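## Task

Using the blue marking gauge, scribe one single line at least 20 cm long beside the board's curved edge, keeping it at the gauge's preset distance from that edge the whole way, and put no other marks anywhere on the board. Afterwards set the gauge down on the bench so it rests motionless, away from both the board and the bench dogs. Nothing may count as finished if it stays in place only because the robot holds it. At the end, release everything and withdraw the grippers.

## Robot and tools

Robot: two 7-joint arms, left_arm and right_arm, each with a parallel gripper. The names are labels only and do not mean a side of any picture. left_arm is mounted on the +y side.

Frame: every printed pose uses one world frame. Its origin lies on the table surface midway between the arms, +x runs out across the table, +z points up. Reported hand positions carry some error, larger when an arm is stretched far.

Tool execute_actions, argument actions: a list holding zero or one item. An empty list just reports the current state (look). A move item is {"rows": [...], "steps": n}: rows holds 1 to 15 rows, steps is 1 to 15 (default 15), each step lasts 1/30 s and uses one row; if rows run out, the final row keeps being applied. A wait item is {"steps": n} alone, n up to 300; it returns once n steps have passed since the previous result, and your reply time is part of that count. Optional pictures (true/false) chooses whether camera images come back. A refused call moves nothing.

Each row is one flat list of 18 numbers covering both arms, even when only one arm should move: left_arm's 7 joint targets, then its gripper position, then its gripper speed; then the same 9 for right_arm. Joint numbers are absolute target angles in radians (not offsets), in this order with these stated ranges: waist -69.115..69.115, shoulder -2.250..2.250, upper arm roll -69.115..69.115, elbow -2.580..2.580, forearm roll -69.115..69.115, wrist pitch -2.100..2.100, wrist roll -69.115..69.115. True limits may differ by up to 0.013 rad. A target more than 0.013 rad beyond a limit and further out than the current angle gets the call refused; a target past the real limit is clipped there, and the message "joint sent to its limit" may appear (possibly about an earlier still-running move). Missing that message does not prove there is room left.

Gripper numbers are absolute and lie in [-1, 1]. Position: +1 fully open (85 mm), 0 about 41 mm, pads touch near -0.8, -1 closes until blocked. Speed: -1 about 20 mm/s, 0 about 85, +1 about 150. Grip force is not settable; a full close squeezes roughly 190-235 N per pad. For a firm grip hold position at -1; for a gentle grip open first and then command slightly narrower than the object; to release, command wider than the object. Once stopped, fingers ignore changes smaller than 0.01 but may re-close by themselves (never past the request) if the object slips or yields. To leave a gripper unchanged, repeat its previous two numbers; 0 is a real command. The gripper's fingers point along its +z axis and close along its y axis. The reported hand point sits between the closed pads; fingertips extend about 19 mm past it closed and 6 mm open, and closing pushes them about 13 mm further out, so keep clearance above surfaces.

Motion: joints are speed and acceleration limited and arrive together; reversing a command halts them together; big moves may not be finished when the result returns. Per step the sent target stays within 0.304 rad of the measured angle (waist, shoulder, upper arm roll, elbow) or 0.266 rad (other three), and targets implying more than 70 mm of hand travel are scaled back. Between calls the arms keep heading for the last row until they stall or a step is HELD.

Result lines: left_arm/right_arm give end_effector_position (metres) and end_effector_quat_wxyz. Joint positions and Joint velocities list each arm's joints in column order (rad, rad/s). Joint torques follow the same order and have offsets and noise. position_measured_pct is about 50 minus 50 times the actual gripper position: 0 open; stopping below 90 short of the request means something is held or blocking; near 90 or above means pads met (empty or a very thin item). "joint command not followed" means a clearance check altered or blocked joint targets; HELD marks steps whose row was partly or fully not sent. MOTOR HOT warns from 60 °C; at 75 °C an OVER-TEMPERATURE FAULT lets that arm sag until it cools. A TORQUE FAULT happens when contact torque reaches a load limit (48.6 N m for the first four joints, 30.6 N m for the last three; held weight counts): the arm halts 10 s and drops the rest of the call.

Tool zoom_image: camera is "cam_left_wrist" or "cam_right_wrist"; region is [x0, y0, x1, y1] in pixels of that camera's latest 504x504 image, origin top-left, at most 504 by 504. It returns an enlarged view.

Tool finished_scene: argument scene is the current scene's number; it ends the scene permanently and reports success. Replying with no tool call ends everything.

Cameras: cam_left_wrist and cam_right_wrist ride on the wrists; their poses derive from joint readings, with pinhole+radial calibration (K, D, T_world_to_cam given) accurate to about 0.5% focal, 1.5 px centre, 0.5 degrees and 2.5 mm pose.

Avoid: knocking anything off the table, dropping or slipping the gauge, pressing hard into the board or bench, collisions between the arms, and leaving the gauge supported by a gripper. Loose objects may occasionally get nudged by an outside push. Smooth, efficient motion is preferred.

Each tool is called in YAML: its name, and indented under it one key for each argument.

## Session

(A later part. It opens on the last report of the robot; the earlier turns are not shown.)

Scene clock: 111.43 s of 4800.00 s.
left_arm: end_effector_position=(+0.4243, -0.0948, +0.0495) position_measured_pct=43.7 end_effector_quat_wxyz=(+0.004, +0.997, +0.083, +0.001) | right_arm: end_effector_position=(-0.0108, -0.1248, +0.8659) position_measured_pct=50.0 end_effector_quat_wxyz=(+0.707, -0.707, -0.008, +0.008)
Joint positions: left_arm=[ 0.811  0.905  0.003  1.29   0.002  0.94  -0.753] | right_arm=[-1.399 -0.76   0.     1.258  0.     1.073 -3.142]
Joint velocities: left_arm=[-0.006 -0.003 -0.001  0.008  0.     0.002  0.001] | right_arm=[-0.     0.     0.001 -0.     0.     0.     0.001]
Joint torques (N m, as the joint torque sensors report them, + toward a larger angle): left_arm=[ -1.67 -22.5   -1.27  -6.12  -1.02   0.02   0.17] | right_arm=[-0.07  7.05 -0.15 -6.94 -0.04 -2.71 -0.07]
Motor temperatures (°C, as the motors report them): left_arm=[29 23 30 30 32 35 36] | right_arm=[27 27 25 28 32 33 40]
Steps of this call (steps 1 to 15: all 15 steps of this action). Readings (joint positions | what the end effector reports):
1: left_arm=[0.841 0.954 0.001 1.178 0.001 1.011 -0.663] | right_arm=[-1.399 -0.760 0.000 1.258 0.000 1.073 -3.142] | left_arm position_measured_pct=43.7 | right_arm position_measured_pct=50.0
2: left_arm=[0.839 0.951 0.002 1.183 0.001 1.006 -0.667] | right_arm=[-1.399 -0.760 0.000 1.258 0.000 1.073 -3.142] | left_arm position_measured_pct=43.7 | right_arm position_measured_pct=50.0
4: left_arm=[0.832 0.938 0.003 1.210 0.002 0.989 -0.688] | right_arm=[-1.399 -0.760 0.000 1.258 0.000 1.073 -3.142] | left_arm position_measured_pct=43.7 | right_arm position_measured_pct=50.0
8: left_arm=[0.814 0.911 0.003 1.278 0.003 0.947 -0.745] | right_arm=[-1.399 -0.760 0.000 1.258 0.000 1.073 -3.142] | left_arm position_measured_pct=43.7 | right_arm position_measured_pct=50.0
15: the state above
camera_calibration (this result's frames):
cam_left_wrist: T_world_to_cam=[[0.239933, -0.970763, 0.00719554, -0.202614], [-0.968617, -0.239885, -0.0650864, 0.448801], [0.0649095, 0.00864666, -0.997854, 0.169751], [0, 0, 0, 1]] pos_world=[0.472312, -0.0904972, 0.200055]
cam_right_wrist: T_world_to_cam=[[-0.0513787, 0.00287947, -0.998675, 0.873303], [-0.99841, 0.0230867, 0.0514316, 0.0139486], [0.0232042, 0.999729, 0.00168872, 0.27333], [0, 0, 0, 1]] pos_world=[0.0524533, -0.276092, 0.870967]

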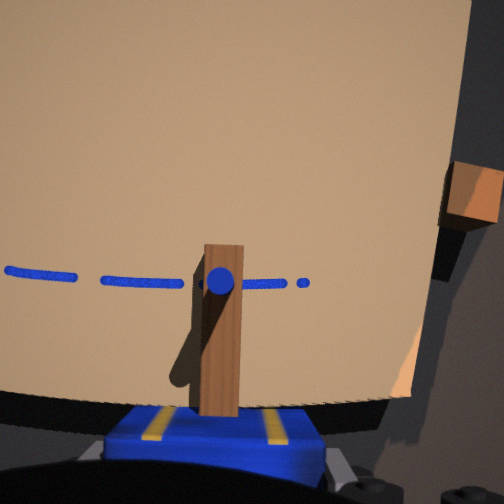

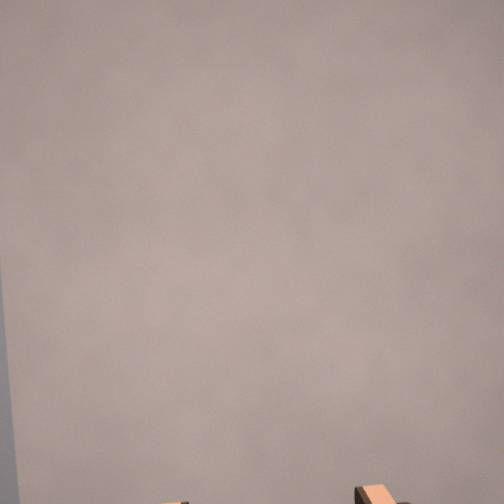

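execute_actions:
  actions:
    - {"rows":[[0.84,0.9535,0,1.1746,0,1.0126,-0.663,-1,0,-1.399,-0.76,0,1.258,0,1.073,-3.1416,0,0]]}
  pictures: false

execute_actions:
  actions:
    - {"rows":[[0.84,0.961,0,1.1746,0,1.004,-0.663,-1,0,-1.399,-0.76,0,1.258,0,1.073,-3.1416,0,0]]}
  pictures: false

execute_actions:
  actions:
    - {"rows":[[0.824,0.935,0,1.234,0,0.9706,-0.70,-1,0,-1.399,-0.76,0,1.258,0,1.073,-3.1416,0,0]]}
  pictures: false

execute_actions:
  actions:
    - {"rows":[[0.789,0.8878,0,1.3425,0,0.9093,-0.79,-1,0,-1.399,-0.76,0,1.258,0,1.073,-3.1416,0,0]]}
  pictures: false

execute_actions:
  actions:
    - {"rows":[[0.749,0.8476,0,1.435,0,0.857,-0.886,-1,0,-1.399,-0.76,0,1.258,0,1.073,-3.1416,0,0]]}

Scene clock: 115.90 s of 4800.00 s.
left_arm: end_effector_position=(+0.4302, -0.1207, +0.0510) position_measured_pct=43.7 end_effector_quat_wxyz=(+0.000, +0.994, +0.113, -0.001) | right_arm: end_effector_position=(-0.0108, -0.1248, +0.8659) position_measured_pct=50.0 end_effector_quat_wxyz=(+0.707, -0.707, -0.008, +0.008)
Joint positions: left_arm=[ 0.841  0.953  0.001  1.176  0.001  1.014 -0.663] | right_arm=[-1.399 -0.76   0.     1.258  0.     1.073 -3.142]
Joint velocities: left_arm=[ 0.004  0.01  -0.002 -0.007 -0.001 -0.003  0.001] | right_arm=[-0.    -0.     0.    -0.001 -0.    -0.    -0.   ]
Joint torques (N m, as the joint torque sensors report them, + toward a larger angle): left_arm=[ -0.51 -25.47   0.13  -8.16  -0.72  -0.91   0.17] | right_arm=[-0.1   6.92 -0.03 -7.05  0.13 -2.69 -0.28]
Motor temperatures (°C, as the motors report them): left_arm=[29 23 30 30 32 35 36] | right_arm=[27 27 25 28 32 33 40]
Steps of this call (steps 1 to 15: the robot went on to your last target; steps 16 to 90: nothing new was sent; then 0.97 s passed at rest; steps 91 to 105: all 15 steps of this action). Readings (joint positions | what the end effector reports):
91: left_arm=[0.811 0.906 0.003 1.289 0.002 0.941 -0.753] | right_arm=[-1.399 -0.760 0.000 1.258 0.000 1.073 -3.142] | left_arm position_measured_pct=43.7 | right_arm position_measured_pct=50.0
92: left_arm=[0.812 0.908 0.002 1.284 0.001 0.946 -0.749] | right_arm=[-1.399 -0.760 0.000 1.258 -0.000 1.073 -3.142] | left_arm position_measured_pct=43.7 | right_arm position_measured_pct=50.0
94: left_arm=[0.819 0.919 -0.001 1.260 -0.001 0.969 -0.727] | right_arm=[-1.399 -0.760 0.000 1.258 0.000 1.073 -3.142] | left_arm position_measured_pct=43.7 | right_arm position_measured_pct=50.0
98: left_arm=[0.835 0.946 -0.001 1.193 0.000 1.012 -0.671] | right_arm=[-1.399 -0.760 0.000 1.258 0.000 1.073 -3.142] | left_arm position_measured_pct=43.7 | right_arm position_measured_pct=50.0
105: the state above

Scene clock: 116.40 s of 4800.00 s.
left_arm: end_effector_position=(+0.4302, -0.1212, +0.0492) position_measured_pct=43.7 end_effector_quat_wxyz=(+0.001, +0.994, +0.113, -0.001) | right_arm: end_effector_position=(-0.0108, -0.1248, +0.8659) position_measured_pct=50.0 end_effector_quat_wxyz=(+0.707, -0.707, -0.008, +0.008)
Joint positions: left_arm=[ 0.842  0.955  0.001  1.177  0.001  1.01  -0.662] | right_arm=[-1.399 -0.76   0.     1.258  0.     1.073 -3.142]
Joint velocities: left_arm=[ 0.001 -0.    -0.     0.     0.     0.    -0.   ] | right_arm=[-0.    -0.     0.    -0.001 -0.001 -0.    -0.001]
Joint torques (N m, as the joint torque sensors report them, + toward a larger angle): left_arm=[ -1.09 -20.17  -0.1   -8.78  -0.54  -3.17  -0.32] | right_arm=[-0.17  7.09 -0.02 -6.73 -0.09 -2.51 -0.19]
Motor temperatures (°C, as the motors report them): left_arm=[29 23 30 30 32 35 36] | right_arm=[27 27 25 28 32 33 40]
Steps of this call (steps 1 to 15: all 15 steps of this action). Readings (joint positions | what the end effector reports):
1: left_arm=[0.841 0.954 0.001 1.176 0.001 1.013 -0.663] | right_arm=[-1.399 -0.760 0.000 1.258 0.000 1.073 -3.142] | left_arm position_measured_pct=43.7 | right_arm position_measured_pct=50.0
2: left_arm=[0.841 0.956 0.001 1.175 0.001 1.011 -0.663] | right_arm=[-1.399 -0.760 0.000 1.258 0.000 1.073 -3.142] | left_arm position_measured_pct=43.7 | right_arm position_measured_pct=50.0
4: left_arm=[0.841 0.956 0.001 1.176 0.001 1.011 -0.662] | right_arm=[-1.399 -0.760 0.000 1.258 0.000 1.073 -3.142] | left_arm position_measured_pct=43.7 | right_arm position_measured_pct=50.0
8: left_arm=[0.842 0.955 0.001 1.176 0.001 1.010 -0.662] | right_arm=[-1.399 -0.760 0.000 1.258 0.000 1.073 -3.142] | left_arm position_measured_pct=43.7 | right_arm position_measured_pct=50.0
15: the state above

Scene clock: 116.90 s of 4800.00 s.
left_arm: end_effector_position=(+0.4279, -0.1118, +0.0493) position_measured_pct=43.7 end_effector_quat_wxyz=(+0.005, +0.995, +0.100, +0.002) | right_arm: end_effector_position=(-0.0108, -0.1248, +0.8659) position_measured_pct=50.0 end_effector_quat_wxyz=(+0.707, -0.707, -0.008, +0.008)
Joint positions: left_arm=[ 0.829  0.931  0.004  1.231  0.003  0.969 -0.7  ] | right_arm=[-1.399 -0.76   0.     1.258  0.     1.073 -3.142]
Joint velocities: left_arm=[-0.001 -0.001  0.     0.002 -0.     0.     0.   ] | right_arm=[-0.001 -0.001 -0.    -0.    -0.     0.    -0.001]
Joint torques (N m, as the joint torque sensors report them, + toward a larger angle): left_arm=[ -2.52 -21.6   -2.37  -4.9   -1.55   0.64   0.1 ] | right_arm=[-0.14  6.98  0.01 -7.04 -0.05 -2.57 -0.16]
Motor temperatures (°C, as the motors report them): left_arm=[29 23 30 30 32 35 36] | right_arm=[27 27 25 28 32 33 40]
Steps of this call (steps 1 to 15: all 15 steps of this action). Readings (joint positions | what the end effector reports):
1: left_arm=[0.841 0.954 0.001 1.178 0.001 1.009 -0.663] | right_arm=[-1.399 -0.760 0.000 1.258 0.000 1.073 -3.142] | left_arm position_measured_pct=43.7 | right_arm position_measured_pct=50.0
2: left_arm=[0.840 0.951 0.002 1.183 0.002 1.004 -0.666] | right_arm=[-1.399 -0.760 0.000 1.258 0.000 1.073 -3.142] | left_arm position_measured_pct=43.7 | right_arm position_measured_pct=50.0
4: left_arm=[0.833 0.941 0.003 1.207 0.003 0.987 -0.682] | right_arm=[-1.399 -0.760 0.000 1.258 0.000 1.073 -3.142] | left_arm position_measured_pct=43.7 | right_arm position_measured_pct=50.0
8: left_arm=[0.829 0.933 0.004 1.229 0.003 0.969 -0.700] | right_arm=[-1.399 -0.760 0.000 1.258 0.000 1.073 -3.142] | left_arm position_measured_pct=43.7 | right_arm position_measured_pct=50.0
15: the state above

Scene clock: 117.40 s of 4800.00 s.
left_arm: end_effector_position=(+0.4220, -0.0823, +0.0492) position_measured_pct=43.7 end_effector_quat_wxyz=(+0.005, +0.997, +0.072, +0.002) | right_arm: end_effector_position=(-0.0108, -0.1248, +0.8659) position_measured_pct=50.0 end_effector_quat_wxyz=(+0.707, -0.707, -0.008, +0.008)
Joint positions: left_arm=[ 0.794  0.884  0.004  1.339  0.003  0.908 -0.79 ] | right_arm=[-1.399 -0.76   0.     1.258  0.     1.073 -3.142]
Joint velocities: left_arm=[-0.006 -0.002 -0.     0.006  0.    -0.     0.   ] | right_arm=[ 0.    -0.    -0.001 -0.001  0.001 -0.    -0.   ]
Joint torques (N m, as the joint torque sensors report them, + toward a larger angle): left_arm=[ -3.19 -20.64  -3.18  -5.2   -1.48   0.59   0.64] | right_arm=[ 0.03  7.17 -0.1  -6.88 -0.01 -2.62 -0.07]
Motor temperatures (°C, as the motors report them): left_arm=[29 23 30 30 32 35 36] | right_arm=[27 27 25 28 32 33 40]
Steps of this call (steps 1 to 15: all 15 steps of this action). Readings (joint positions | what the end effector reports):
1: left_arm=[0.828 0.931 0.004 1.232 0.003 0.968 -0.701] | right_arm=[-1.399 -0.760 0.000 1.258 0.000 1.073 -3.142] | left_arm position_measured_pct=43.7 | right_arm position_measured_pct=50.0
2: left_arm=[0.826 0.928 0.004 1.238 0.003 0.966 -0.705] | right_arm=[-1.399 -0.760 0.000 1.258 0.000 1.073 -3.142] | left_arm position_measured_pct=43.7 | right_arm position_measured_pct=50.0
4: left_arm=[0.816 0.915 0.005 1.267 0.003 0.951 -0.727] | right_arm=[-1.399 -0.760 0.000 1.258 0.000 1.073 -3.142] | left_arm position_measured_pct=43.7 | right_arm position_measured_pct=50.0
8: left_arm=[0.797 0.889 0.005 1.330 0.003 0.913 -0.784] | right_arm=[-1.399 -0.760 0.000 1.258 0.000 1.073 -3.142] | left_arm position_measured_pct=43.7 | right_arm position_measured_pct=50.0
15: the state above

Scene clock: 117.90 s of 4800.00 s.
left_arm: end_effector_position=(+0.4179, -0.0524, +0.0491) position_measured_pct=43.7 end_effector_quat_wxyz=(+0.005, +0.999, +0.044, +0.002) | right_arm: end_effector_position=(-0.0108, -0.1248, +0.8659) position_measured_pct=50.0 end_effector_quat_wxyz=(+0.707, -0.707, -0.008, +0.008)
Joint positions: left_arm=[ 0.755  0.844  0.005  1.433  0.003  0.856 -0.886] | right_arm=[-1.399 -0.76   0.     1.258  0.     1.073 -3.142]
Joint velocities: left_arm=[-0.005 -0.002 -0.     0.005 -0.     0.001  0.001] | right_arm=[-0.001  0.001 -0.001  0.    -0.001  0.001  0.001]
Joint torques (N m, as the joint torque sensors report them, + toward a larger angle): left_arm=[ -4.12 -20.16  -3.36  -4.95  -1.58   0.18   0.33] | right_arm=[ 0.09  7.23 -0.07 -7.01 -0.04 -2.86 -0.14]
Motor temperatures (°C, as the motors report them): left_arm=[29 23 30 30 32 35 36] | right_arm=[27 27 25 28 32 33 40]
Steps of this call (steps 1 to 15: all 15 steps of this action). Readings (joint positions | what the end effector reports):
1: left_arm=[0.794 0.884 0.005 1.341 0.003 0.907 -0.791] | right_arm=[-1.399 -0.760 0.000 1.258 0.000 1.073 -3.142] | left_arm position_measured_pct=43.7 | right_arm position_measured_pct=50.0
2: left_arm=[0.791 0.881 0.005 1.347 0.003 0.904 -0.796] | right_arm=[-1.399 -0.760 0.000 1.258 0.000 1.073 -3.142] | left_arm position_measured_pct=43.7 | right_arm position_measured_pct=50.0
4: left_arm=[0.778 0.868 0.005 1.375 0.003 0.890 -0.823] | right_arm=[-1.399 -0.760 0.000 1.258 0.000 1.073 -3.142] | left_arm position_measured_pct=43.7 | right_arm position_measured_pct=50.0
8: left_arm=[0.758 0.847 0.005 1.427 0.004 0.859 -0.882] | right_arm=[-1.399 -0.760 0.000 1.258 0.000 1.073 -3.142] | left_arm position_measured_pct=43.7 | right_arm position_measured_pct=50.0
15: the state above
camera_calibration (this result's frames):
cam_left_wrist: T_world_to_cam=[[0.163842, -0.986431, 0.0104786, -0.129077], [-0.984199, -0.164175, -0.0663242, 0.463243], [0.0671446, 0.000553645, -0.997743, 0.168052], [0, 0, 0, 1]] pos_world=[0.465788, -0.0513654, 0.199749]
cam_right_wrist: T_world_to_cam=[[-0.051379, 0.00287944, -0.998675, 0.873303], [-0.99841, 0.0230865, 0.0514319, 0.0139483], [0.023204, 0.999729, 0.0016887, 0.27333], [0, 0, 0, 1]] pos_world=[0.0524532, -0.276092, 0.870967]

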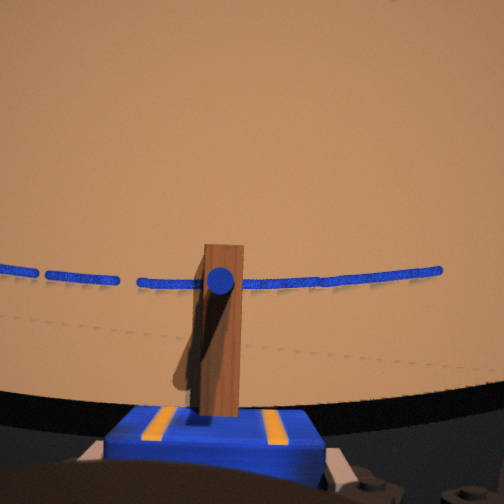

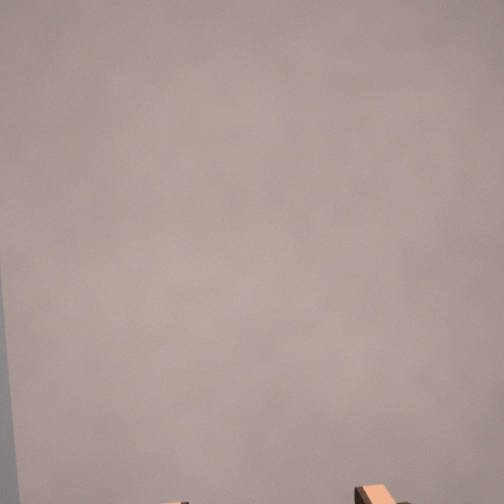

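execute_actions:
  actions:
    - {"rows":[[0.7045,0.8137,0,1.5135,0,0.8124,-0.988,-1,0,-1.399,-0.76,0,1.258,0,1.073,-3.1416,0,0]]}
  pictures: false

execute_actions:
  actions:
    - {"rows":[[0.66,0.7875,0,1.574,0,0.778,-1.086,-1,0,-1.399,-0.76,0,1.258,0,1.073,-3.1416,0,0]]}
  pictures: false

execute_actions:
  actions:
    - {"rows":[[0.616,0.7678,0,1.62,0,0.752,-1.18,-1,0,-1.399,-0.76,0,1.258,0,1.073,-3.1416,0,0]]}
  pictures: false

execute_actions:
  actions:
    - {"rows":[[0.551,0.7495,0,1.661,0,0.731,-1.3,-1,0,-1.399,-0.76,0,1.258,0,1.073,-3.1416,0,0]]}

execute_actions:
  actions:
    - {"rows":[[0.488,0.7355,0,1.6976,0,0.7085,-1.42,-1,0,-1.399,-0.76,0,1.258,0,1.073,-3.1416,0,0]]}
  pictures: false

execute_actions:
  actions:
    - {"rows":[[0.44,0.727,0,1.717,0,0.6976,-1.51,-1,0,-1.399,-0.76,0,1.258,0,1.073,-3.1416,0,0]]}
  pictures: false

execute_actions:
  actions:
    - {"rows":[[0.44,0.6,0,1.7,0,0.841,-1.51,-1,0,-1.399,-0.76,0,1.258,0,1.073,-3.1416,0,0]]}

Scene clock: 123.93 s of 4800.00 s.
left_arm: end_effector_position=(+0.4153, -0.0228, +0.0491) position_measured_pct=43.7 end_effector_quat_wxyz=(+0.005, +1.000, +0.015, +0.001) | right_arm: end_effector_position=(-0.0108, -0.1248, +0.8659) position_measured_pct=50.0 end_effector_quat_wxyz=(+0.707, -0.707, -0.008, +0.008)
Joint positions: left_arm=[ 0.711  0.81   0.006  1.512  0.004  0.812 -0.988] | right_arm=[-1.399 -0.76   0.     1.258  0.     1.073 -3.142]
Joint velocities: left_arm=[-0.006 -0.001  0.     0.003  0.    -0.     0.   ] | right_arm=[ 0.001  0.001  0.001 -0.     0.002  0.     0.001]
Joint torques (N m, as the joint torque sensors report them, + toward a larger angle): left_arm=[ -3.85 -19.13  -3.64  -5.32  -1.79  -0.09   0.05] | right_arm=[-0.07  7.03  0.04 -6.95 -0.08 -2.68 -0.03]
Motor temperatures (°C, as the motors report them): left_arm=[29 23 30 30 32 35 36] | right_arm=[27 27 25 28 32 33 40]
Steps of this call (steps 1 to 15: the robot went on to your last target; steps 16 to 90: nothing new was sent; then 2.53 s passed at rest; steps 91 to 105: all 15 steps of this action). Readings (joint positions | what the end effector reports):
91: left_arm=[0.754 0.843 0.005 1.434 0.003 0.855 -0.887] | right_arm=[-1.399 -0.760 0.000 1.258 0.000 1.073 -3.142] | left_arm position_measured_pct=43.7 | right_arm position_measured_pct=50.0
92: left_arm=[0.750 0.841 0.006 1.440 0.003 0.853 -0.894] | right_arm=[-1.399 -0.760 0.000 1.258 0.000 1.073 -3.142] | left_arm position_measured_pct=43.7 | right_arm position_measured_pct=50.0
94: left_arm=[0.733 0.828 0.006 1.468 0.004 0.839 -0.928] | right_arm=[-1.399 -0.760 0.000 1.258 0.000 1.073 -3.142] | left_arm position_measured_pct=43.7 | right_arm position_measured_pct=50.0
98: left_arm=[0.714 0.812 0.006 1.508 0.004 0.813 -0.986] | right_arm=[-1.399 -0.760 0.000 1.258 0.000 1.073 -3.142] | left_arm position_measured_pct=43.7 | right_arm position_measured_pct=50.0
105: the state above

Scene clock: 124.43 s of 4800.00 s.
left_arm: end_effector_position=(+0.4144, +0.0043, +0.0490) position_measured_pct=43.7 end_effector_quat_wxyz=(+0.005, +1.000, -0.012, +0.001) | right_arm: end_effector_position=(-0.0108, -0.1248, +0.8659) position_measured_pct=50.0 end_effector_quat_wxyz=(+0.707, -0.707, -0.008, +0.008)
Joint positions: left_arm=[ 0.667  0.784  0.007  1.573  0.004  0.778 -1.087] | right_arm=[-1.399 -0.76   0.     1.258  0.     1.073 -3.142]
Joint velocities: left_arm=[-0.004 -0.002  0.002  0.001 -0.    -0.001 -0.002] | right_arm=[ 0.    -0.     0.    -0.001 -0.001 -0.     0.003]
Joint torques (N m, as the joint torque sensors report them, + toward a larger angle): left_arm=[ -4.45 -18.66  -3.92  -5.19  -1.97  -0.21   0.41] | right_arm=[ 0.05  7.13  0.16 -6.9  -0.13 -2.71 -0.07]
Motor temperatures (°C, as the motors report them): left_arm=[29 23 30 30 32 35 36] | right_arm=[27 27 25 28 32 33 40]
Steps of this call (steps 1 to 15: all 15 steps of this action). Readings (joint positions | what the end effector reports):
1: left_arm=[0.710 0.810 0.006 1.513 0.004 0.811 -0.990] | right_arm=[-1.399 -0.760 0.000 1.258 0.000 1.073 -3.142] | left_arm position_measured_pct=43.7 | right_arm position_measured_pct=50.0
2: left_arm=[0.705 0.807 0.007 1.519 0.004 0.808 -0.997] | right_arm=[-1.399 -0.760 0.000 1.258 0.000 1.073 -3.142] | left_arm position_measured_pct=43.7 | right_arm position_measured_pct=50.0
4: left_arm=[0.685 0.795 0.007 1.545 0.004 0.796 -1.038] | right_arm=[-1.399 -0.760 0.000 1.258 0.000 1.073 -3.142] | left_arm position_measured_pct=43.7 | right_arm position_measured_pct=50.0
8: left_arm=[0.670 0.785 0.007 1.570 0.005 0.779 -1.085] | right_arm=[-1.399 -0.760 0.000 1.258 0.000 1.073 -3.142] | left_arm position_measured_pct=43.7 | right_arm position_measured_pct=50.0
15: the state above

Scene clock: 124.93 s of 4800.00 s.
left_arm: end_effector_position=(+0.4147, +0.0290, +0.0490) position_measured_pct=43.7 end_effector_quat_wxyz=(+0.005, +0.999, -0.038, +0.001) | right_arm: end_effector_position=(-0.0108, -0.1248, +0.8659) position_measured_pct=50.0 end_effector_quat_wxyz=(+0.707, -0.707, -0.008, +0.008)
Joint positions: left_arm=[ 0.623  0.764  0.007  1.619  0.004  0.753 -1.181] | right_arm=[-1.399 -0.76   0.     1.258  0.     1.073 -3.142]
Joint velocities: left_arm=[-0.005 -0.001  0.001  0.001  0.001  0.001 -0.002] | right_arm=[-0.    -0.    -0.001  0.001  0.     0.    -0.   ]
Joint torques (N m, as the joint torque sensors report them, + toward a larger angle): left_arm=[ -5.31 -18.1   -4.8   -6.11  -2.21  -0.67   0.44] | right_arm=[-0.02  6.85 -0.14 -6.88 -0.19 -2.83 -0.12]
Motor temperatures (°C, as the motors report them): left_arm=[29 23 30 30 32 35 36] | right_arm=[27 27 25 28 32 33 40]
Steps of this call (steps 1 to 15: all 15 steps of this action). Readings (joint positions | what the end effector reports):
1: left_arm=[0.665 0.784 0.007 1.574 0.004 0.777 -1.088] | right_arm=[-1.399 -0.760 0.000 1.258 0.000 1.073 -3.142] | left_arm position_measured_pct=43.7 | right_arm position_measured_pct=50.0
2: left_arm=[0.659 0.781 0.008 1.579 0.004 0.775 -1.097] | right_arm=[-1.399 -0.760 0.000 1.258 0.000 1.073 -3.142] | left_arm position_measured_pct=43.7 | right_arm position_measured_pct=50.0
4: left_arm=[0.638 0.772 0.007 1.602 0.004 0.764 -1.141] | right_arm=[-1.399 -0.760 0.000 1.258 0.000 1.073 -3.142] | left_arm position_measured_pct=43.7 | right_arm position_measured_pct=50.0
8: left_arm=[0.626 0.765 0.007 1.618 0.005 0.753 -1.179] | right_arm=[-1.399 -0.760 0.000 1.258 0.000 1.073 -3.142] | left_arm position_measured_pct=43.7 | right_arm position_measured_pct=50.0
15: the state above

Scene clock: 125.43 s of 4800.00 s.
left_arm: end_effector_position=(+0.4172, +0.0609, +0.0492) position_measured_pct=43.7 end_effector_quat_wxyz=(+0.005, +0.998, -0.067, -0.002) | right_arm: end_effector_position=(-0.0108, -0.1248, +0.8659) position_measured_pct=50.0 end_effector_quat_wxyz=(+0.707, -0.707, -0.008, +0.008)
Joint positions: left_arm=[ 0.561  0.746  0.009  1.662  0.006  0.734 -1.301] | right_arm=[-1.399 -0.76   0.     1.258  0.     1.073 -3.142]
Joint velocities: left_arm=[-0.008 -0.002 -0.002  0.002 -0.     0.001 -0.   ] | right_arm=[-0.    -0.     0.002 -0.001  0.002  0.001 -0.   ]
Joint torques (N m, as the joint torque sensors report them, + toward a larger angle): left_arm=[ -6.56 -16.68  -6.62  -7.04  -2.93  -1.8    0.57] | right_arm=[-0.09  7.09 -0.16 -6.82 -0.12 -2.59 -0.08]
Motor temperatures (°C, as the motors report them): left_arm=[29 23 30 30 32 35 36] | right_arm=[27 27 25 28 32 33 40]
Steps of this call (steps 1 to 15: all 15 steps of this action). Readings (joint positions | what the end effector reports):
1: left_arm=[0.622 0.764 0.008 1.620 0.004 0.752 -1.182] | right_arm=[-1.399 -0.760 0.000 1.258 0.000 1.073 -3.142] | left_arm position_measured_pct=43.7 | right_arm position_measured_pct=50.0
2: left_arm=[0.615 0.762 0.009 1.624 0.005 0.751 -1.191] | right_arm=[-1.399 -0.760 0.000 1.258 0.000 1.073 -3.142] | left_arm position_measured_pct=43.7 | right_arm position_measured_pct=50.0
4: left_arm=[0.588 0.754 0.011 1.642 0.006 0.744 -1.238] | right_arm=[-1.399 -0.760 0.000 1.258 0.000 1.073 -3.142] | left_arm position_measured_pct=43.7 | right_arm position_measured_pct=50.0
8: left_arm=[0.565 0.747 0.009 1.660 0.006 0.735 -1.298] | right_arm=[-1.399 -0.760 0.000 1.258 0.000 1.073 -3.142] | left_arm position_measured_pct=43.7 | right_arm position_measured_pct=50.0
15: the state above
camera_calibration (this result's frames):
cam_left_wrist: T_world_to_cam=[[-0.0570001, -0.998329, 0.00944659, 0.0756643], [-0.996592, 0.0563307, -0.0602594, 0.472641], [0.0596266, -0.0128492, -0.998138, 0.172047], [0, 0, 0, 1]] pos_world=[0.465084, 0.0511244, 0.199493]
cam_right_wrist: T_world_to_cam=[[-0.0513788, 0.00287919, -0.998675, 0.873303], [-0.99841, 0.0230867, 0.0514317, 0.0139486], [0.0232042, 0.999729, 0.00168845, 0.27333], [0, 0, 0, 1]] pos_world=[0.0524533, -0.276092, 0.870967]

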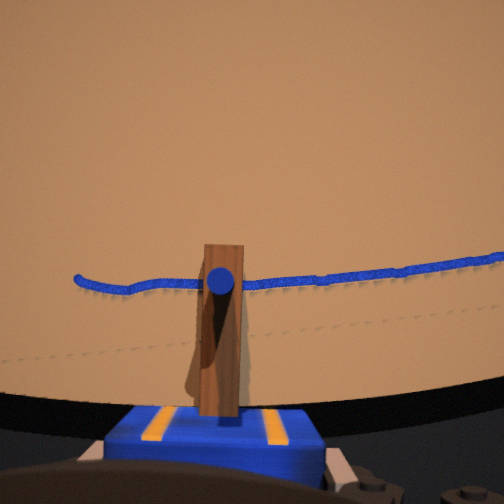

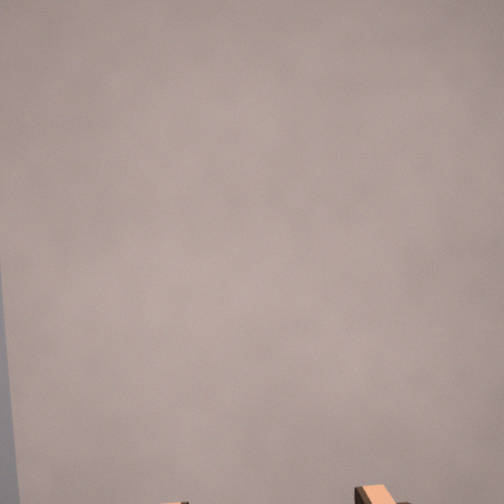

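Scene clock: 125.93 s of 4800.00 s.
left_arm: end_effector_position=(+0.4207, +0.0908, +0.0489) position_measured_pct=43.7 end_effector_quat_wxyz=(+0.006, +0.995, -0.096, -0.001) | right_arm: end_effector_position=(-0.0108, -0.1248, +0.8659) position_measured_pct=50.0 end_effector_quat_wxyz=(+0.707, -0.707, -0.008, +0.008)
Joint positions: left_arm=[ 0.499  0.731  0.011  1.699  0.007  0.712 -1.421] | right_arm=[-1.399 -0.76   0.     1.258  0.     1.073 -3.142]
Joint velocities: left_arm=[-0.014 -0.001 -0.021  0.004 -0.02   0.005 -0.003] | right_arm=[ 0.001 -0.     0.    -0.001 -0.     0.     0.001]
Joint torques (N m, as the joint torque sensors report them, + toward a larger angle): left_arm=[ -6.7  -16.37  -7.88  -7.18  -2.98  -1.9    0.46] | right_arm=[ 0.01  6.96 -0.09 -7.1  -0.13 -2.71 -0.11]
Motor temperatures (°C, as the motors report them): left_arm=[29 23 30 30 32 35 36] | right_arm=[27 27 25 28 32 33 40]
Steps of this call (steps 1 to 15: all 15 steps of this action). Readings (joint positions | what the end effector reports):
1: left_arm=[0.559 0.745 0.010 1.663 0.006 0.734 -1.302] | right_arm=[-1.399 -0.760 0.000 1.258 0.000 1.073 -3.142] | left_arm position_measured_pct=43.7 | right_arm position_measured_pct=50.0
2: left_arm=[0.552 0.744 0.011 1.666 0.006 0.732 -1.311] | right_arm=[-1.399 -0.760 0.000 1.258 0.000 1.073 -3.142] | left_arm position_measured_pct=43.7 | right_arm position_measured_pct=50.0
4: left_arm=[0.525 0.738 0.012 1.682 0.007 0.723 -1.359] | right_arm=[-1.399 -0.760 0.000 1.258 0.000 1.073 -3.142] | left_arm position_measured_pct=43.7 | right_arm position_measured_pct=50.0
8: left_arm=[0.502 0.732 0.010 1.697 0.007 0.713 -1.419] | right_arm=[-1.399 -0.760 0.000 1.258 0.000 1.073 -3.142] | left_arm position_measured_pct=43.7 | right_arm position_measured_pct=50.0
15: the state above

Scene clock: 126.43 s of 4800.00 s.
left_arm: end_effector_position=(+0.4253, +0.1167, +0.0489) position_measured_pct=43.7 end_effector_quat_wxyz=(+0.004, +0.993, -0.116, -0.001) | right_arm: end_effector_position=(-0.0108, -0.1248, +0.8659) position_measured_pct=50.0 end_effector_quat_wxyz=(+0.707, -0.707, -0.008, +0.008)
Joint positions: left_arm=[ 0.449  0.723  0.009  1.718  0.005  0.7   -1.511] | right_arm=[-1.399 -0.76   0.     1.258  0.     1.073 -3.142]
Joint velocities: left_arm=[-0.011 -0.    -0.014  0.001 -0.011  0.003 -0.002] | right_arm=[ 0.    -0.     0.     0.    -0.     0.     0.001]
Joint torques (N m, as the joint torque sensors report them, + toward a larger angle): left_arm=[ -5.45 -16.62  -5.48  -6.26  -2.43  -1.89   0.44] | right_arm=[-0.32  6.94 -0.15 -6.87 -0.23 -2.75 -0.01]
Motor temperatures (°C, as the motors report them): left_arm=[29 23 30 30 32 35 36] | right_arm=[27 27 25 28 32 33 40]
Steps of this call (steps 1 to 15: all 15 steps of this action). Readings (joint positions | what the end effector reports):
1: left_arm=[0.497 0.731 0.011 1.699 0.006 0.712 -1.422] | right_arm=[-1.399 -0.760 0.000 1.258 0.000 1.073 -3.142] | left_arm position_measured_pct=43.7 | right_arm position_measured_pct=50.0
2: left_arm=[0.490 0.729 0.012 1.702 0.006 0.710 -1.431] | right_arm=[-1.399 -0.760 0.000 1.258 0.000 1.073 -3.142] | left_arm position_measured_pct=43.7 | right_arm position_measured_pct=50.0
4: left_arm=[0.466 0.726 0.010 1.711 0.005 0.705 -1.473] | right_arm=[-1.399 -0.760 0.000 1.258 0.000 1.073 -3.142] | left_arm position_measured_pct=43.7 | right_arm position_measured_pct=50.0
8: left_arm=[0.451 0.723 0.008 1.717 0.005 0.701 -1.509] | right_arm=[-1.399 -0.760 0.000 1.258 0.000 1.073 -3.142] | left_arm position_measured_pct=43.7 | right_arm position_measured_pct=50.0
15: the state above

Scene clock: 126.93 s of 4800.00 s.
left_arm: end_effector_position=(+0.4196, +0.1285, +0.1106) position_measured_pct=43.7 end_effector_quat_wxyz=(-0.000, +0.994, -0.109, -0.000) | right_arm: end_effector_position=(-0.0108, -0.1248, +0.8659) position_measured_pct=50.0 end_effector_quat_wxyz=(+0.707, -0.707, -0.008, +0.008)
Joint positions: left_arm=[ 0.44   0.602 -0.     1.7   -0.     0.841 -1.51 ] | right_arm=[-1.399 -0.76   0.     1.258  0.     1.073 -3.142]
Joint velocities: left_arm=[-0.002 -0.014 -0.    -0.     0.    -0.001  0.   ] | right_arm=[ 0.     0.     0.002 -0.    -0.     0.     0.001]
Joint torques (N m, as the joint torque sensors report them, + toward a larger angle): left_arm=[ -0.12 -18.43   0.73  -7.03  -0.33  -0.35   0.11] | right_arm=[ 0.12  6.96 -0.01 -6.61 -0.13 -2.71 -0.08]
Motor temperatures (°C, as the motors report them): left_arm=[29 23 30 30 32 35 36] | right_arm=[27 27 25 28 32 33 40]
Steps of this call (steps 1 to 15: all 15 steps of this action). Readings (joint positions | what the end effector reports):
1: left_arm=[0.449 0.721 0.008 1.718 0.005 0.701 -1.511] | right_arm=[-1.399 -0.760 0.000 1.258 0.000 1.073 -3.142] | left_arm position_measured_pct=43.7 | right_arm position_measured_pct=50.0
2: left_arm=[0.447 0.716 0.006 1.717 0.003 0.707 -1.510] | right_arm=[-1.399 -0.760 0.000 1.258 0.000 1.073 -3.142] | left_arm position_measured_pct=43.7 | right_arm position_measured_pct=50.0
4: left_arm=[0.444 0.688 0.001 1.713 0.000 0.736 -1.510] | right_arm=[-1.399 -0.760 0.000 1.258 0.000 1.073 -3.142] | left_arm position_measured_pct=43.7 | right_arm position_measured_pct=50.0
8: left_arm=[0.441 0.615 -0.000 1.701 -0.000 0.824 -1.510] | right_arm=[-1.399 -0.760 0.000 1.258 0.000 1.073 -3.142] | left_arm position_measured_pct=43.7 | right_arm position_measured_pct=50.0
15: the state above
camera_calibration (this result's frames):
cam_left_wrist: T_world_to_cam=[[-0.142592, -0.989781, -0.000186591, 0.178618], [-0.987793, 0.142318, -0.0633266, 0.460479], [0.062706, -0.00884557, -0.997993, 0.232244], [0, 0, 0, 1]] pos_world=[0.465765, 0.113313, 0.260972]
cam_right_wrist: T_world_to_cam=[[-0.0513789, 0.00287927, -0.998675, 0.873303], [-0.99841, 0.0230865, 0.0514318, 0.0139484], [0.023204, 0.999729, 0.00168853, 0.27333], [0, 0, 0, 1]] pos_world=[0.0524532, -0.276092, 0.870967]

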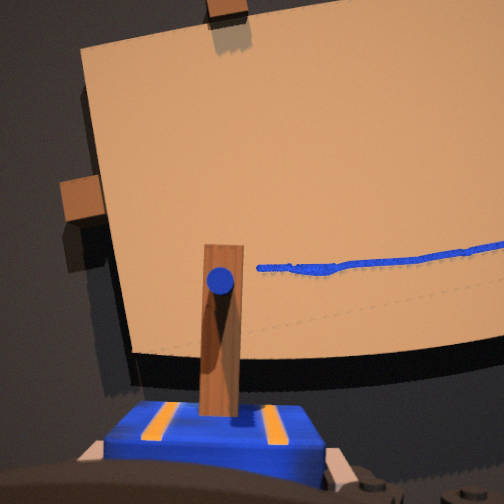

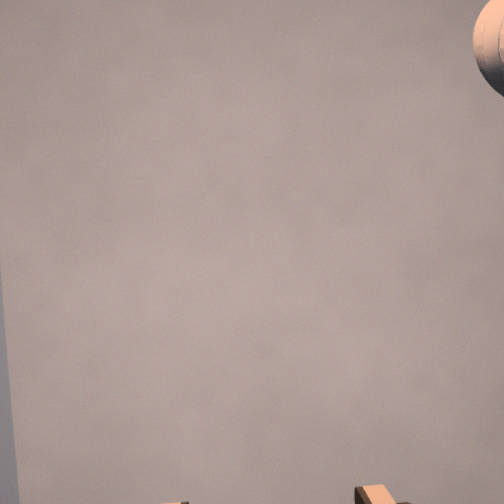

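execute_actions:
  actions:
    - {"rows":[[0.61,0.411,0,1.935,0,0.796,-1.12,-1,0,-1.399,-0.76,0,1.258,0,1.073,-3.1416,0,0]]}
  pictures: false

execute_actions:
  actions:
    - {"rows":[[0.61,0.618,0,2.03,0,0.493,-1.12,-1,0,-1.399,-0.76,0,1.258,0,1.073,-3.1416,0,0]]}
  pictures: false

execute_actions:
  actions:
    - {"steps":20}
  pictures: false

execute_actions:
  actions:
    - {"rows":[[0.61,0.618,0,2.03,0,0.493,-1.12,1,0,-1.399,-0.76,0,1.258,0,1.073,-3.1416,0,0]]}
  pictures: false

execute_actions:
  actions:
    - {"rows":[[0.61,0.411,0,1.935,0,0.796,-1.12,1,0,-1.399,-0.76,0,1.258,0,1.073,-3.1416,0,0]]}

finished_scene:
  scene: 1

Scene clock: 132.43 s of 4800.00 s.
left_arm: end_effector_position=(+0.3163, +0.0908, +0.1374) position_measured_pct=43.7 end_effector_quat_wxyz=(-0.001, +1.000, +0.001, -0.003) | right_arm: end_effector_position=(-0.0108, -0.1248, +0.8659) position_measured_pct=50.0 end_effector_quat_wxyz=(+0.707, -0.707, -0.008, +0.008)
Joint positions: left_arm=[ 0.605  0.417  0.001  1.932  0.001  0.797 -1.124] | right_arm=[-1.399 -0.76   0.     1.258  0.     1.073 -3.142]
Joint velocities: left_arm=[ 0.031 -0.032 -0.004  0.059 -0.002 -0.012  0.139] | right_arm=[-0.    -0.     0.     0.001 -0.001  0.     0.   ]
Joint torques (N m, as the joint torque sensors report them, + toward a larger angle): left_arm=[ -0.79 -14.49  -0.79  -7.48  -0.54  -0.53   0.36] | right_arm=[-0.07  7.05  0.04 -6.93 -0.1  -2.76 -0.13]
Motor temperatures (°C, as the motors report them): left_arm=[29 24 30 30 32 35 36] | right_arm=[27 27 25 28 32 33 40]
Steps of this call (steps 1 to 15: the robot went on to your last target; steps 16 to 90: nothing new was sent; then 2.00 s passed at rest; steps 91 to 105: all 15 steps of this action). Readings (joint positions | what the end effector reports):
91: left_arm=[0.441 0.599 -0.000 1.701 -0.000 0.841 -1.509] | right_arm=[-1.399 -0.760 0.000 1.258 0.000 1.073 -3.142] | left_arm position_measured_pct=43.7 | right_arm position_measured_pct=50.0
92: left_arm=[0.446 0.593 -0.001 1.707 -0.001 0.839 -1.504] | right_arm=[-1.399 -0.760 0.000 1.258 0.000 1.073 -3.142] | left_arm position_measured_pct=43.7 | right_arm position_measured_pct=50.0
94: left_arm=[0.467 0.569 -0.002 1.734 -0.001 0.834 -1.474] | right_arm=[-1.399 -0.760 0.000 1.258 0.000 1.073 -3.142] | left_arm position_measured_pct=43.7 | right_arm position_measured_pct=50.0
98: left_arm=[0.539 0.490 0.001 1.833 0.000 0.816 -1.338] | right_arm=[-1.399 -0.760 0.000 1.258 0.000 1.073 -3.142] | left_arm position_measured_pct=43.7 | right_arm position_measured_pct=50.0
105: the state above

Scene clock: 132.93 s of 4800.00 s.
left_arm: end_effector_position=(+0.3171, +0.0890, +0.0416) position_measured_pct=43.7 end_effector_quat_wxyz=(+0.001, +1.000, +0.000, +0.002) | right_arm: end_effector_position=(-0.0108, -0.1248, +0.8659) position_measured_pct=50.0 end_effector_quat_wxyz=(+0.707, -0.707, -0.008, +0.008)
Joint positions: left_arm=[ 0.61   0.613 -0.     2.03   0.     0.494 -1.12 ] | right_arm=[-1.399 -0.76   0.     1.258  0.     1.073 -3.142]
Joint velocities: left_arm=[ 0.001  0.041  0.     0.005 -0.    -0.014  0.001] | right_arm=[ 0.    -0.    -0.001  0.001 -0.001  0.    -0.   ]
Joint torques (N m, as the joint torque sensors report them, + toward a larger angle): left_arm=[  0.49 -16.77   0.71  -4.16   0.12   0.01  -0.11] | right_arm=[-0.04  7.04  0.04 -6.85 -0.19 -2.68 -0.1 ]
Motor temperatures (°C, as the motors report them): left_arm=[29 24 30 30 32 35 36] | right_arm=[27 27 25 28 32 33 40]
Steps of this call (steps 1 to 15: all 15 steps of this action). Readings (joint positions | what the end effector reports):
1: left_arm=[0.606 0.418 0.001 1.934 0.000 0.796 -1.121] | right_arm=[-1.399 -0.760 0.000 1.258 0.000 1.073 -3.142] | left_arm position_measured_pct=43.7 | right_arm position_measured_pct=50.0
2: left_arm=[0.607 0.423 0.001 1.937 0.000 0.789 -1.121] | right_arm=[-1.399 -0.760 0.000 1.258 0.000 1.073 -3.142] | left_arm position_measured_pct=43.7 | right_arm position_measured_pct=50.0
4: left_arm=[0.608 0.451 0.000 1.949 0.000 0.755 -1.121] | right_arm=[-1.399 -0.760 0.000 1.258 0.000 1.073 -3.142] | left_arm position_measured_pct=43.7 | right_arm position_measured_pct=50.0
8: left_arm=[0.609 0.548 0.000 1.996 0.000 0.611 -1.120] | right_arm=[-1.399 -0.760 0.000 1.258 0.000 1.073 -3.142] | left_arm position_measured_pct=43.7 | right_arm position_measured_pct=50.0
15: the state above

Scene clock: 133.60 s of 4800.00 s.
left_arm: end_effector_position=(+0.3159, +0.0896, +0.0396) position_measured_pct=43.7 end_effector_quat_wxyz=(+0.000, +1.000, +0.000, +0.000) | right_arm: end_effector_position=(-0.0108, -0.1248, +0.8659) position_measured_pct=50.0 end_effector_quat_wxyz=(+0.707, -0.707, -0.008, +0.008)
Joint positions: left_arm=[ 0.61   0.618  0.     2.03  -0.     0.493 -1.12 ] | right_arm=[-1.399 -0.76   0.     1.258  0.     1.073 -3.142]
Joint velocities: left_arm=[ 0.     0.     0.     0.     0.    -0.002 -0.001] | right_arm=[ 0.    -0.     0.001 -0.    -0.001  0.    -0.002]
Joint torques (N m, as the joint torque sensors report them, + toward a larger angle): left_arm=[  0.08 -16.91   0.9   -4.52  -0.17  -0.15   0.23] | right_arm=[-0.02  6.87 -0.21 -6.83 -0.05 -2.74 -0.11]
Motor temperatures (°C, as the motors report them): left_arm=[29 24 30 30 32 35 36] | right_arm=[27 27 25 28 32 33 40]
Steps of this call (steps 1 to 15: the robot went on to your last target; steps 16 to 20: nothing new was sent). Readings (joint positions | what the end effector reports):
1: left_arm=[0.610 0.614 -0.000 2.030 0.000 0.493 -1.120] | right_arm=[-1.399 -0.760 0.000 1.258 0.000 1.073 -3.142] | left_arm position_measured_pct=43.7 | right_arm position_measured_pct=50.0
2: left_arm=[0.610 0.615 -0.000 2.030 0.000 0.493 -1.120] | right_arm=[-1.399 -0.760 0.000 1.258 0.000 1.073 -3.142] | left_arm position_measured_pct=43.7 | right_arm position_measured_pct=50.0
4: left_arm=[0.610 0.617 0.000 2.030 0.000 0.493 -1.120] | right_arm=[-1.399 -0.760 0.000 1.258 0.000 1.073 -3.142] | left_arm position_measured_pct=43.7 | right_arm position_measured_pct=50.0
8: left_arm=[0.610 0.618 -0.000 2.030 0.000 0.493 -1.120] | right_arm=[-1.399 -0.760 0.000 1.258 0.000 1.073 -3.142] | left_arm position_measured_pct=43.7 | right_arm position_measured_pct=50.0
20: the state above
All arms were judged still, so your last target was given up. Only a new action makes them travel on or press farther. Fingers that are still opening or closing keep moving.

Scene clock: 134.10 s of 4800.00 s.
left_arm: end_effector_position=(+0.3159, +0.0896, +0.0396) position_measured_pct=6.3 end_effector_quat_wxyz=(+0.000, +1.000, +0.000, +0.000) | right_arm: end_effector_position=(-0.0108, -0.1248, +0.8659) position_measured_pct=50.0 end_effector_quat_wxyz=(+0.707, -0.707, -0.008, +0.008)
Joint positions: left_arm=[ 0.61   0.618  0.     2.03   0.     0.493 -1.12 ] | right_arm=[-1.399 -0.76   0.     1.258  0.     1.073 -3.142]
Joint velocities: left_arm=[ 0.001 -0.    -0.    -0.    -0.     0.     0.001] | right_arm=[ 0.001  0.    -0.001 -0.    -0.     0.    -0.   ]
Joint torques (N m, as the joint torque sensors report them, + toward a larger angle): left_arm=[  0.51 -16.79   0.83  -4.14  -0.38  -0.03   0.26] | right_arm=[-0.08  6.89 -0.1  -7.03 -0.13 -2.66 -0.12]
Motor temperatures (°C, as the motors report them): left_arm=[29 24 30 30 32 35 36] | right_arm=[27 27 25 28 32 33 40]
Steps of this call (steps 1 to 15: all 15 steps of this action). Readings (joint positions | what the end effector reports):
1: left_arm=[0.610 0.618 0.000 2.030 -0.000 0.493 -1.120] | right_arm=[-1.399 -0.760 0.000 1.258 0.000 1.073 -3.142] | left_arm position_measured_pct=43.7 | right_arm position_measured_pct=50.0
2: left_arm=[0.610 0.618 -0.000 2.030 -0.000 0.493 -1.120] | right_arm=[-1.399 -0.760 0.000 1.258 0.000 1.073 -3.142] | left_arm position_measured_pct=43.3 | right_arm position_measured_pct=50.0
4: left_arm=[0.610 0.618 0.000 2.030 -0.000 0.493 -1.120] | right_arm=[-1.399 -0.760 0.000 1.258 0.000 1.073 -3.142] | left_arm position_measured_pct=38.9 | right_arm position_measured_pct=50.0
8: left_arm=[0.610 0.618 0.000 2.030 0.000 0.493 -1.120] | right_arm=[-1.399 -0.760 0.000 1.258 0.000 1.073 -3.142] | left_arm position_measured_pct=27.4 | right_arm position_measured_pct=50.0
15: the state above

Scene clock: 134.60 s of 4800.00 s.
left_arm: end_effector_position=(+0.3148, +0.0901, +0.1372) position_measured_pct=0.0 end_effector_quat_wxyz=(-0.001, +1.000, +0.000, -0.002) | right_arm: end_effector_position=(-0.0108, -0.1248, +0.8659) position_measured_pct=50.0 end_effector_quat_wxyz=(+0.707, -0.707, -0.008, +0.008)
Joint positions: left_arm=[ 0.61   0.416  0.     1.935  0.     0.795 -1.12 ] | right_arm=[-1.399 -0.76   0.     1.258  0.     1.073 -3.142]
Joint velocities: left_arm=[ 0.001 -0.042 -0.001 -0.005  0.     0.013 -0.   ] | right_arm=[ 0.    -0.001  0.001 -0.001  0.001  0.001  0.002]
Joint torques (N m, as the joint torque sensors report them, + toward a larger angle): left_arm=[  0.77 -14.73   1.09  -5.63  -0.3   -0.17  -0.03] | right_arm=[-0.22  7.15 -0.04 -6.89 -0.15 -2.66 -0.08]
Motor temperatures (°C, as the motors report them): left_arm=[29 24 30 30 32 35 36] | right_arm=[27 27 25 28 32 33 40]
Steps of this call (steps 1 to 15: all 15 steps of this action). Readings (joint positions | what the end effector reports):
1: left_arm=[0.610 0.617 -0.000 2.030 0.000 0.494 -1.120] | right_arm=[-1.399 -0.760 0.000 1.258 0.000 1.073 -3.142] | left_arm position_measured_pct=4.0 | right_arm position_measured_pct=50.0
2: left_arm=[0.610 0.610 -0.000 2.028 0.000 0.501 -1.120] | right_arm=[-1.399 -0.760 0.000 1.258 0.000 1.073 -3.142] | left_arm position_measured_pct=2.0 | right_arm position_measured_pct=50.0
4: left_arm=[0.610 0.580 -0.000 2.015 0.000 0.535 -1.120] | right_arm=[-1.399 -0.760 0.000 1.258 0.000 1.073 -3.142] | left_arm position_measured_pct=0.4 | right_arm position_measured_pct=50.0
8: left_arm=[0.610 0.481 -0.000 1.969 -0.000 0.679 -1.120] | right_arm=[-1.399 -0.760 0.000 1.258 0.000 1.073 -3.142] | left_arm position_measured_pct=0.0 | right_arm position_measured_pct=50.0
15: the state above
camera_calibration (this result's frames):
cam_left_wrist: T_world_to_cam=[[0.0768925, -0.997036, -0.00272197, 0.0575515], [-0.995278, -0.0765941, -0.0596246, 0.385708], [0.0592394, 0.00729381, -0.998217, 0.264657], [0, 0, 0, 1]] pos_world=[0.363783, 0.0849935, 0.287339]
cam_right_wrist: T_world_to_cam=[[-0.051379, 0.00287923, -0.998675, 0.873303], [-0.99841, 0.0230866, 0.0514319, 0.0139484], [0.0232041, 0.999729, 0.00168848, 0.27333], [0, 0, 0, 1]] pos_world=[0.0524533, -0.276092, 0.870967]

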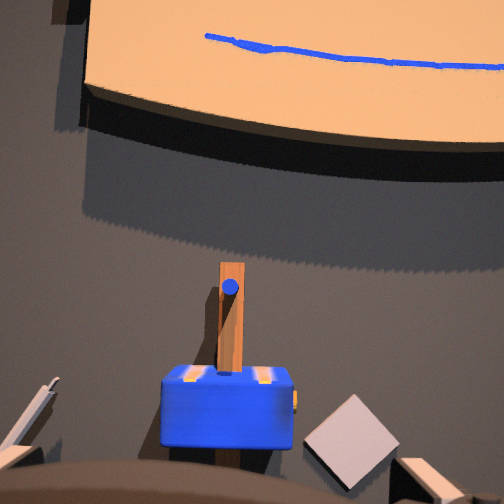

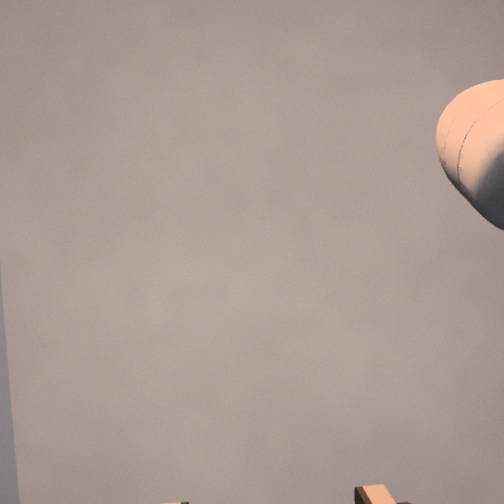

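The scene is finished: the task was done.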